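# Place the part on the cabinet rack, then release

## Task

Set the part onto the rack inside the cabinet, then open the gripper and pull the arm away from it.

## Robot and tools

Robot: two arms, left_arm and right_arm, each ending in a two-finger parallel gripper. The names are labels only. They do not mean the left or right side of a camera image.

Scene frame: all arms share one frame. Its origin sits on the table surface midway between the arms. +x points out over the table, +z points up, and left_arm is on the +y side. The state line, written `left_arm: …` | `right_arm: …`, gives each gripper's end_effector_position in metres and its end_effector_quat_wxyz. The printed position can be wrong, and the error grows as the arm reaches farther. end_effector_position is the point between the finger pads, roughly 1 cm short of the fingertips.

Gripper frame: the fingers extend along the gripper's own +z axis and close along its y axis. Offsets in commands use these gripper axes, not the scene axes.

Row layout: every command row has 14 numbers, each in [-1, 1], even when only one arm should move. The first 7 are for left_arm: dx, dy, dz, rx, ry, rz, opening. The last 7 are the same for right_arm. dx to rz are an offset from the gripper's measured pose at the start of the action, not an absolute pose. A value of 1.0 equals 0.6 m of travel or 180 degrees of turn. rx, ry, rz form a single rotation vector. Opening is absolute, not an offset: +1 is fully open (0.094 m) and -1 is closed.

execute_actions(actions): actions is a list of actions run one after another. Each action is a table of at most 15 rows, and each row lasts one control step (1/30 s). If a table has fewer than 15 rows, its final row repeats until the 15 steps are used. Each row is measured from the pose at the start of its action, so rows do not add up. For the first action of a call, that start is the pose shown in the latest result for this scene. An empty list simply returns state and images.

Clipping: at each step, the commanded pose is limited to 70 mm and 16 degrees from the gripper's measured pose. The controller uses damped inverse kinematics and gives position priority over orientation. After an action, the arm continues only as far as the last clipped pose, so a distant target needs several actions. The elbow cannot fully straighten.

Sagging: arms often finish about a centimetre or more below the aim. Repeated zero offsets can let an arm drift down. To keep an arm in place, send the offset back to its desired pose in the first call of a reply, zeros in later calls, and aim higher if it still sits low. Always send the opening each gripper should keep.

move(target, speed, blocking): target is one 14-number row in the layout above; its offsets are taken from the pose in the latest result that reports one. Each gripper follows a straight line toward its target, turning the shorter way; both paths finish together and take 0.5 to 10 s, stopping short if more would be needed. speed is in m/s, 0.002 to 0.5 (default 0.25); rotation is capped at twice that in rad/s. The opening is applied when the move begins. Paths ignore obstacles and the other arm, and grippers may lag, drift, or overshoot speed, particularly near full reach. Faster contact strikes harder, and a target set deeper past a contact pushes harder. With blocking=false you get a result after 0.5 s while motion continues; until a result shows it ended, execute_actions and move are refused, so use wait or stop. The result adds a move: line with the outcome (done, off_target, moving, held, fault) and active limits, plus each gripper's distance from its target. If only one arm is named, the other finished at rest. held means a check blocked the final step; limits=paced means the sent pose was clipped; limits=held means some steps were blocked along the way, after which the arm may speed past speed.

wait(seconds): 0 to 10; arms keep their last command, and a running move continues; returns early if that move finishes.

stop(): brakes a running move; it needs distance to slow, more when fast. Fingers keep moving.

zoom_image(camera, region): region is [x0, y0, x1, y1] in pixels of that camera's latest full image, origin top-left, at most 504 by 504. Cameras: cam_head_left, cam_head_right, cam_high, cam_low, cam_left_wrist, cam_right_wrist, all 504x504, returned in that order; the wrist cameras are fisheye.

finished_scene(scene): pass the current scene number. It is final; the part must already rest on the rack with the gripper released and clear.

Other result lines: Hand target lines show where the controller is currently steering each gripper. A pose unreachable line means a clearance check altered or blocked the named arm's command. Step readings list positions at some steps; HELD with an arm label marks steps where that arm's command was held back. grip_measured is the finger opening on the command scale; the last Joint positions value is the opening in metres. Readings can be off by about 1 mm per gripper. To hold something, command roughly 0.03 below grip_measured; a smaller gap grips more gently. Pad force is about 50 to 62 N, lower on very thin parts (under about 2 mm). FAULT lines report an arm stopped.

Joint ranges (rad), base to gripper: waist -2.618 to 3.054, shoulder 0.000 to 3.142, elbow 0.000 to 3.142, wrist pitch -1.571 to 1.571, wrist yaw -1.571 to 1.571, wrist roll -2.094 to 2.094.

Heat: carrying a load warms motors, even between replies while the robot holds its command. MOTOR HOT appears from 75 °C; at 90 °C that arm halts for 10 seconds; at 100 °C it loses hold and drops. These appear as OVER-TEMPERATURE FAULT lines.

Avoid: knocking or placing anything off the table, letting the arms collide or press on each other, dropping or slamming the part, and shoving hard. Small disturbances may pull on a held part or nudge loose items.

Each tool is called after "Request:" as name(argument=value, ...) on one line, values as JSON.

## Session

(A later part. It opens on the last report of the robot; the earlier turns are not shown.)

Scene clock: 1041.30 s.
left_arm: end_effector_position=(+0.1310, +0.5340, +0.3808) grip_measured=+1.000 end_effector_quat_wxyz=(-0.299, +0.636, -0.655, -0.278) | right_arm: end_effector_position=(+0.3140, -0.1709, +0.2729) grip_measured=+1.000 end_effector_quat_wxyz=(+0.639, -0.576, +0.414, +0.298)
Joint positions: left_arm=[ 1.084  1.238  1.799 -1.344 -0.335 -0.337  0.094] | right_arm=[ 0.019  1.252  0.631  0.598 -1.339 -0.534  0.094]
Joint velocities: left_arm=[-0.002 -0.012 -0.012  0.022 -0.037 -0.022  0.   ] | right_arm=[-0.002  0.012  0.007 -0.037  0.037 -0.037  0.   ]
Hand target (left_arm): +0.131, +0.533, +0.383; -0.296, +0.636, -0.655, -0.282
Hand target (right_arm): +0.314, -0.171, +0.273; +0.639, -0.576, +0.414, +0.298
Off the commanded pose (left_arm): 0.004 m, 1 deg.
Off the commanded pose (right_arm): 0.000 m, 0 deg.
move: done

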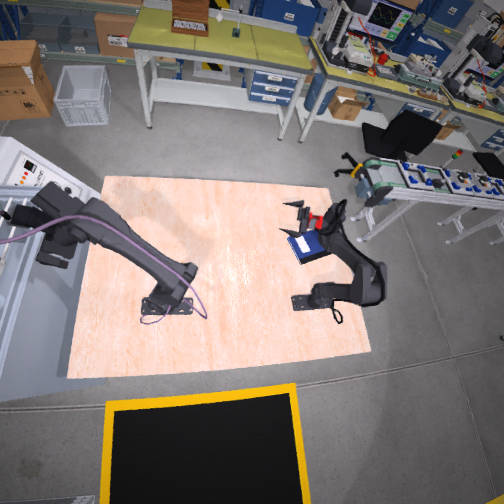

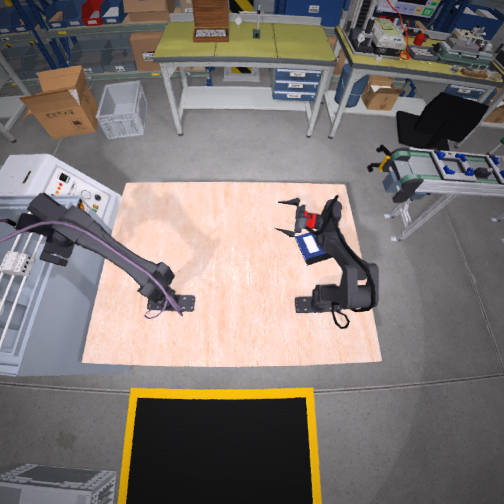

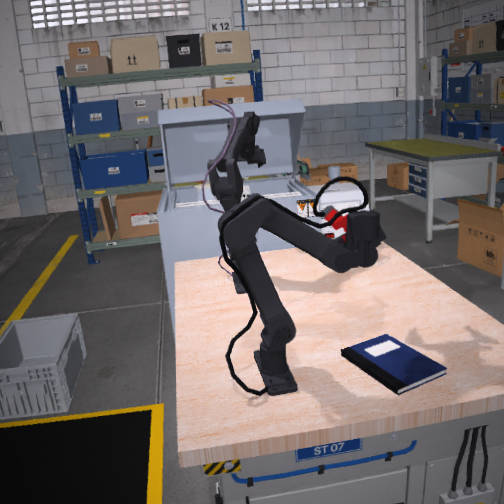

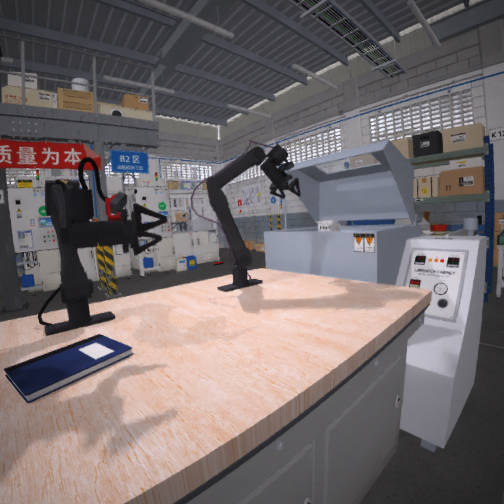

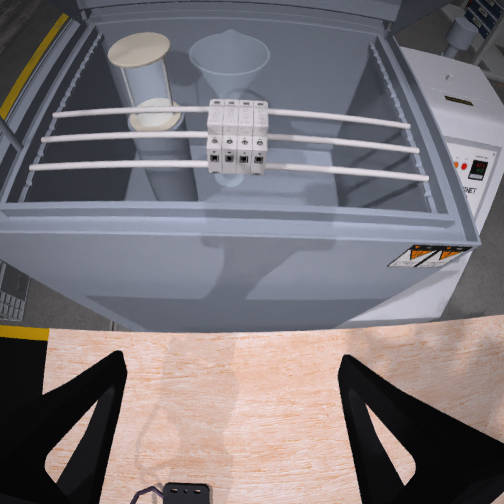

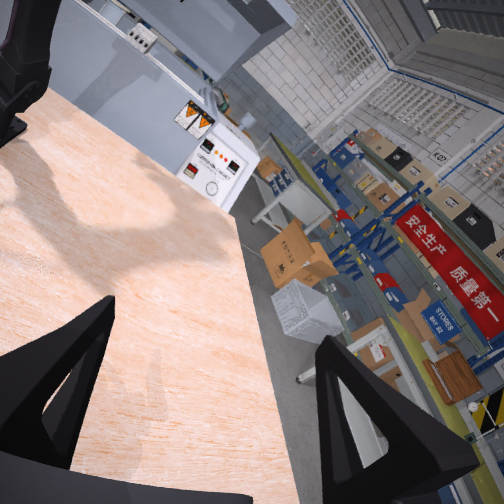

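Request:
zoom_image(camera="cam_left_wrist", region=[170, 80, 310, 200])

Request:
zoom_image(camera="cam_head_right", region=[0, 220, 90, 310])

Region (170, 80, 310, 200) of cam_left_wrist's 504x504 image, scaled by 3.600, with more detail than that image has; it fills the top 432 rows of this view, and the rest is white.

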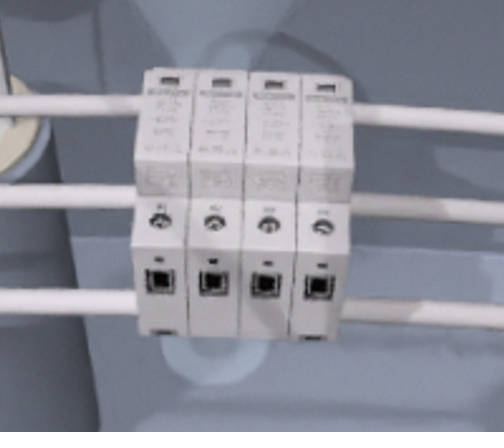

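Region (0, 220, 90, 310) of cam_head_right's 504x504 image, scaled by 5.600, with more detail than that image has.

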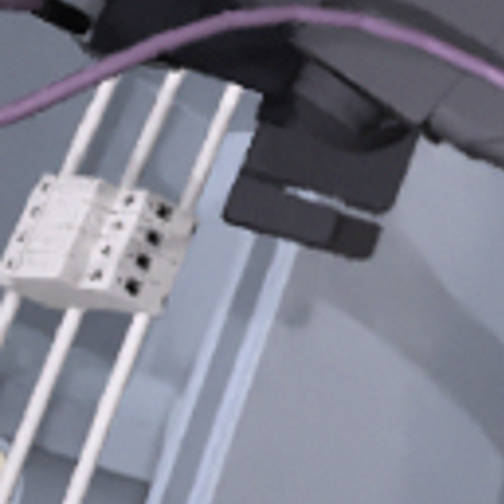

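The part rests flat on two rods and the arm is clear.

Request:
finished_scene(scene=1)

The scene is finished: the task was done.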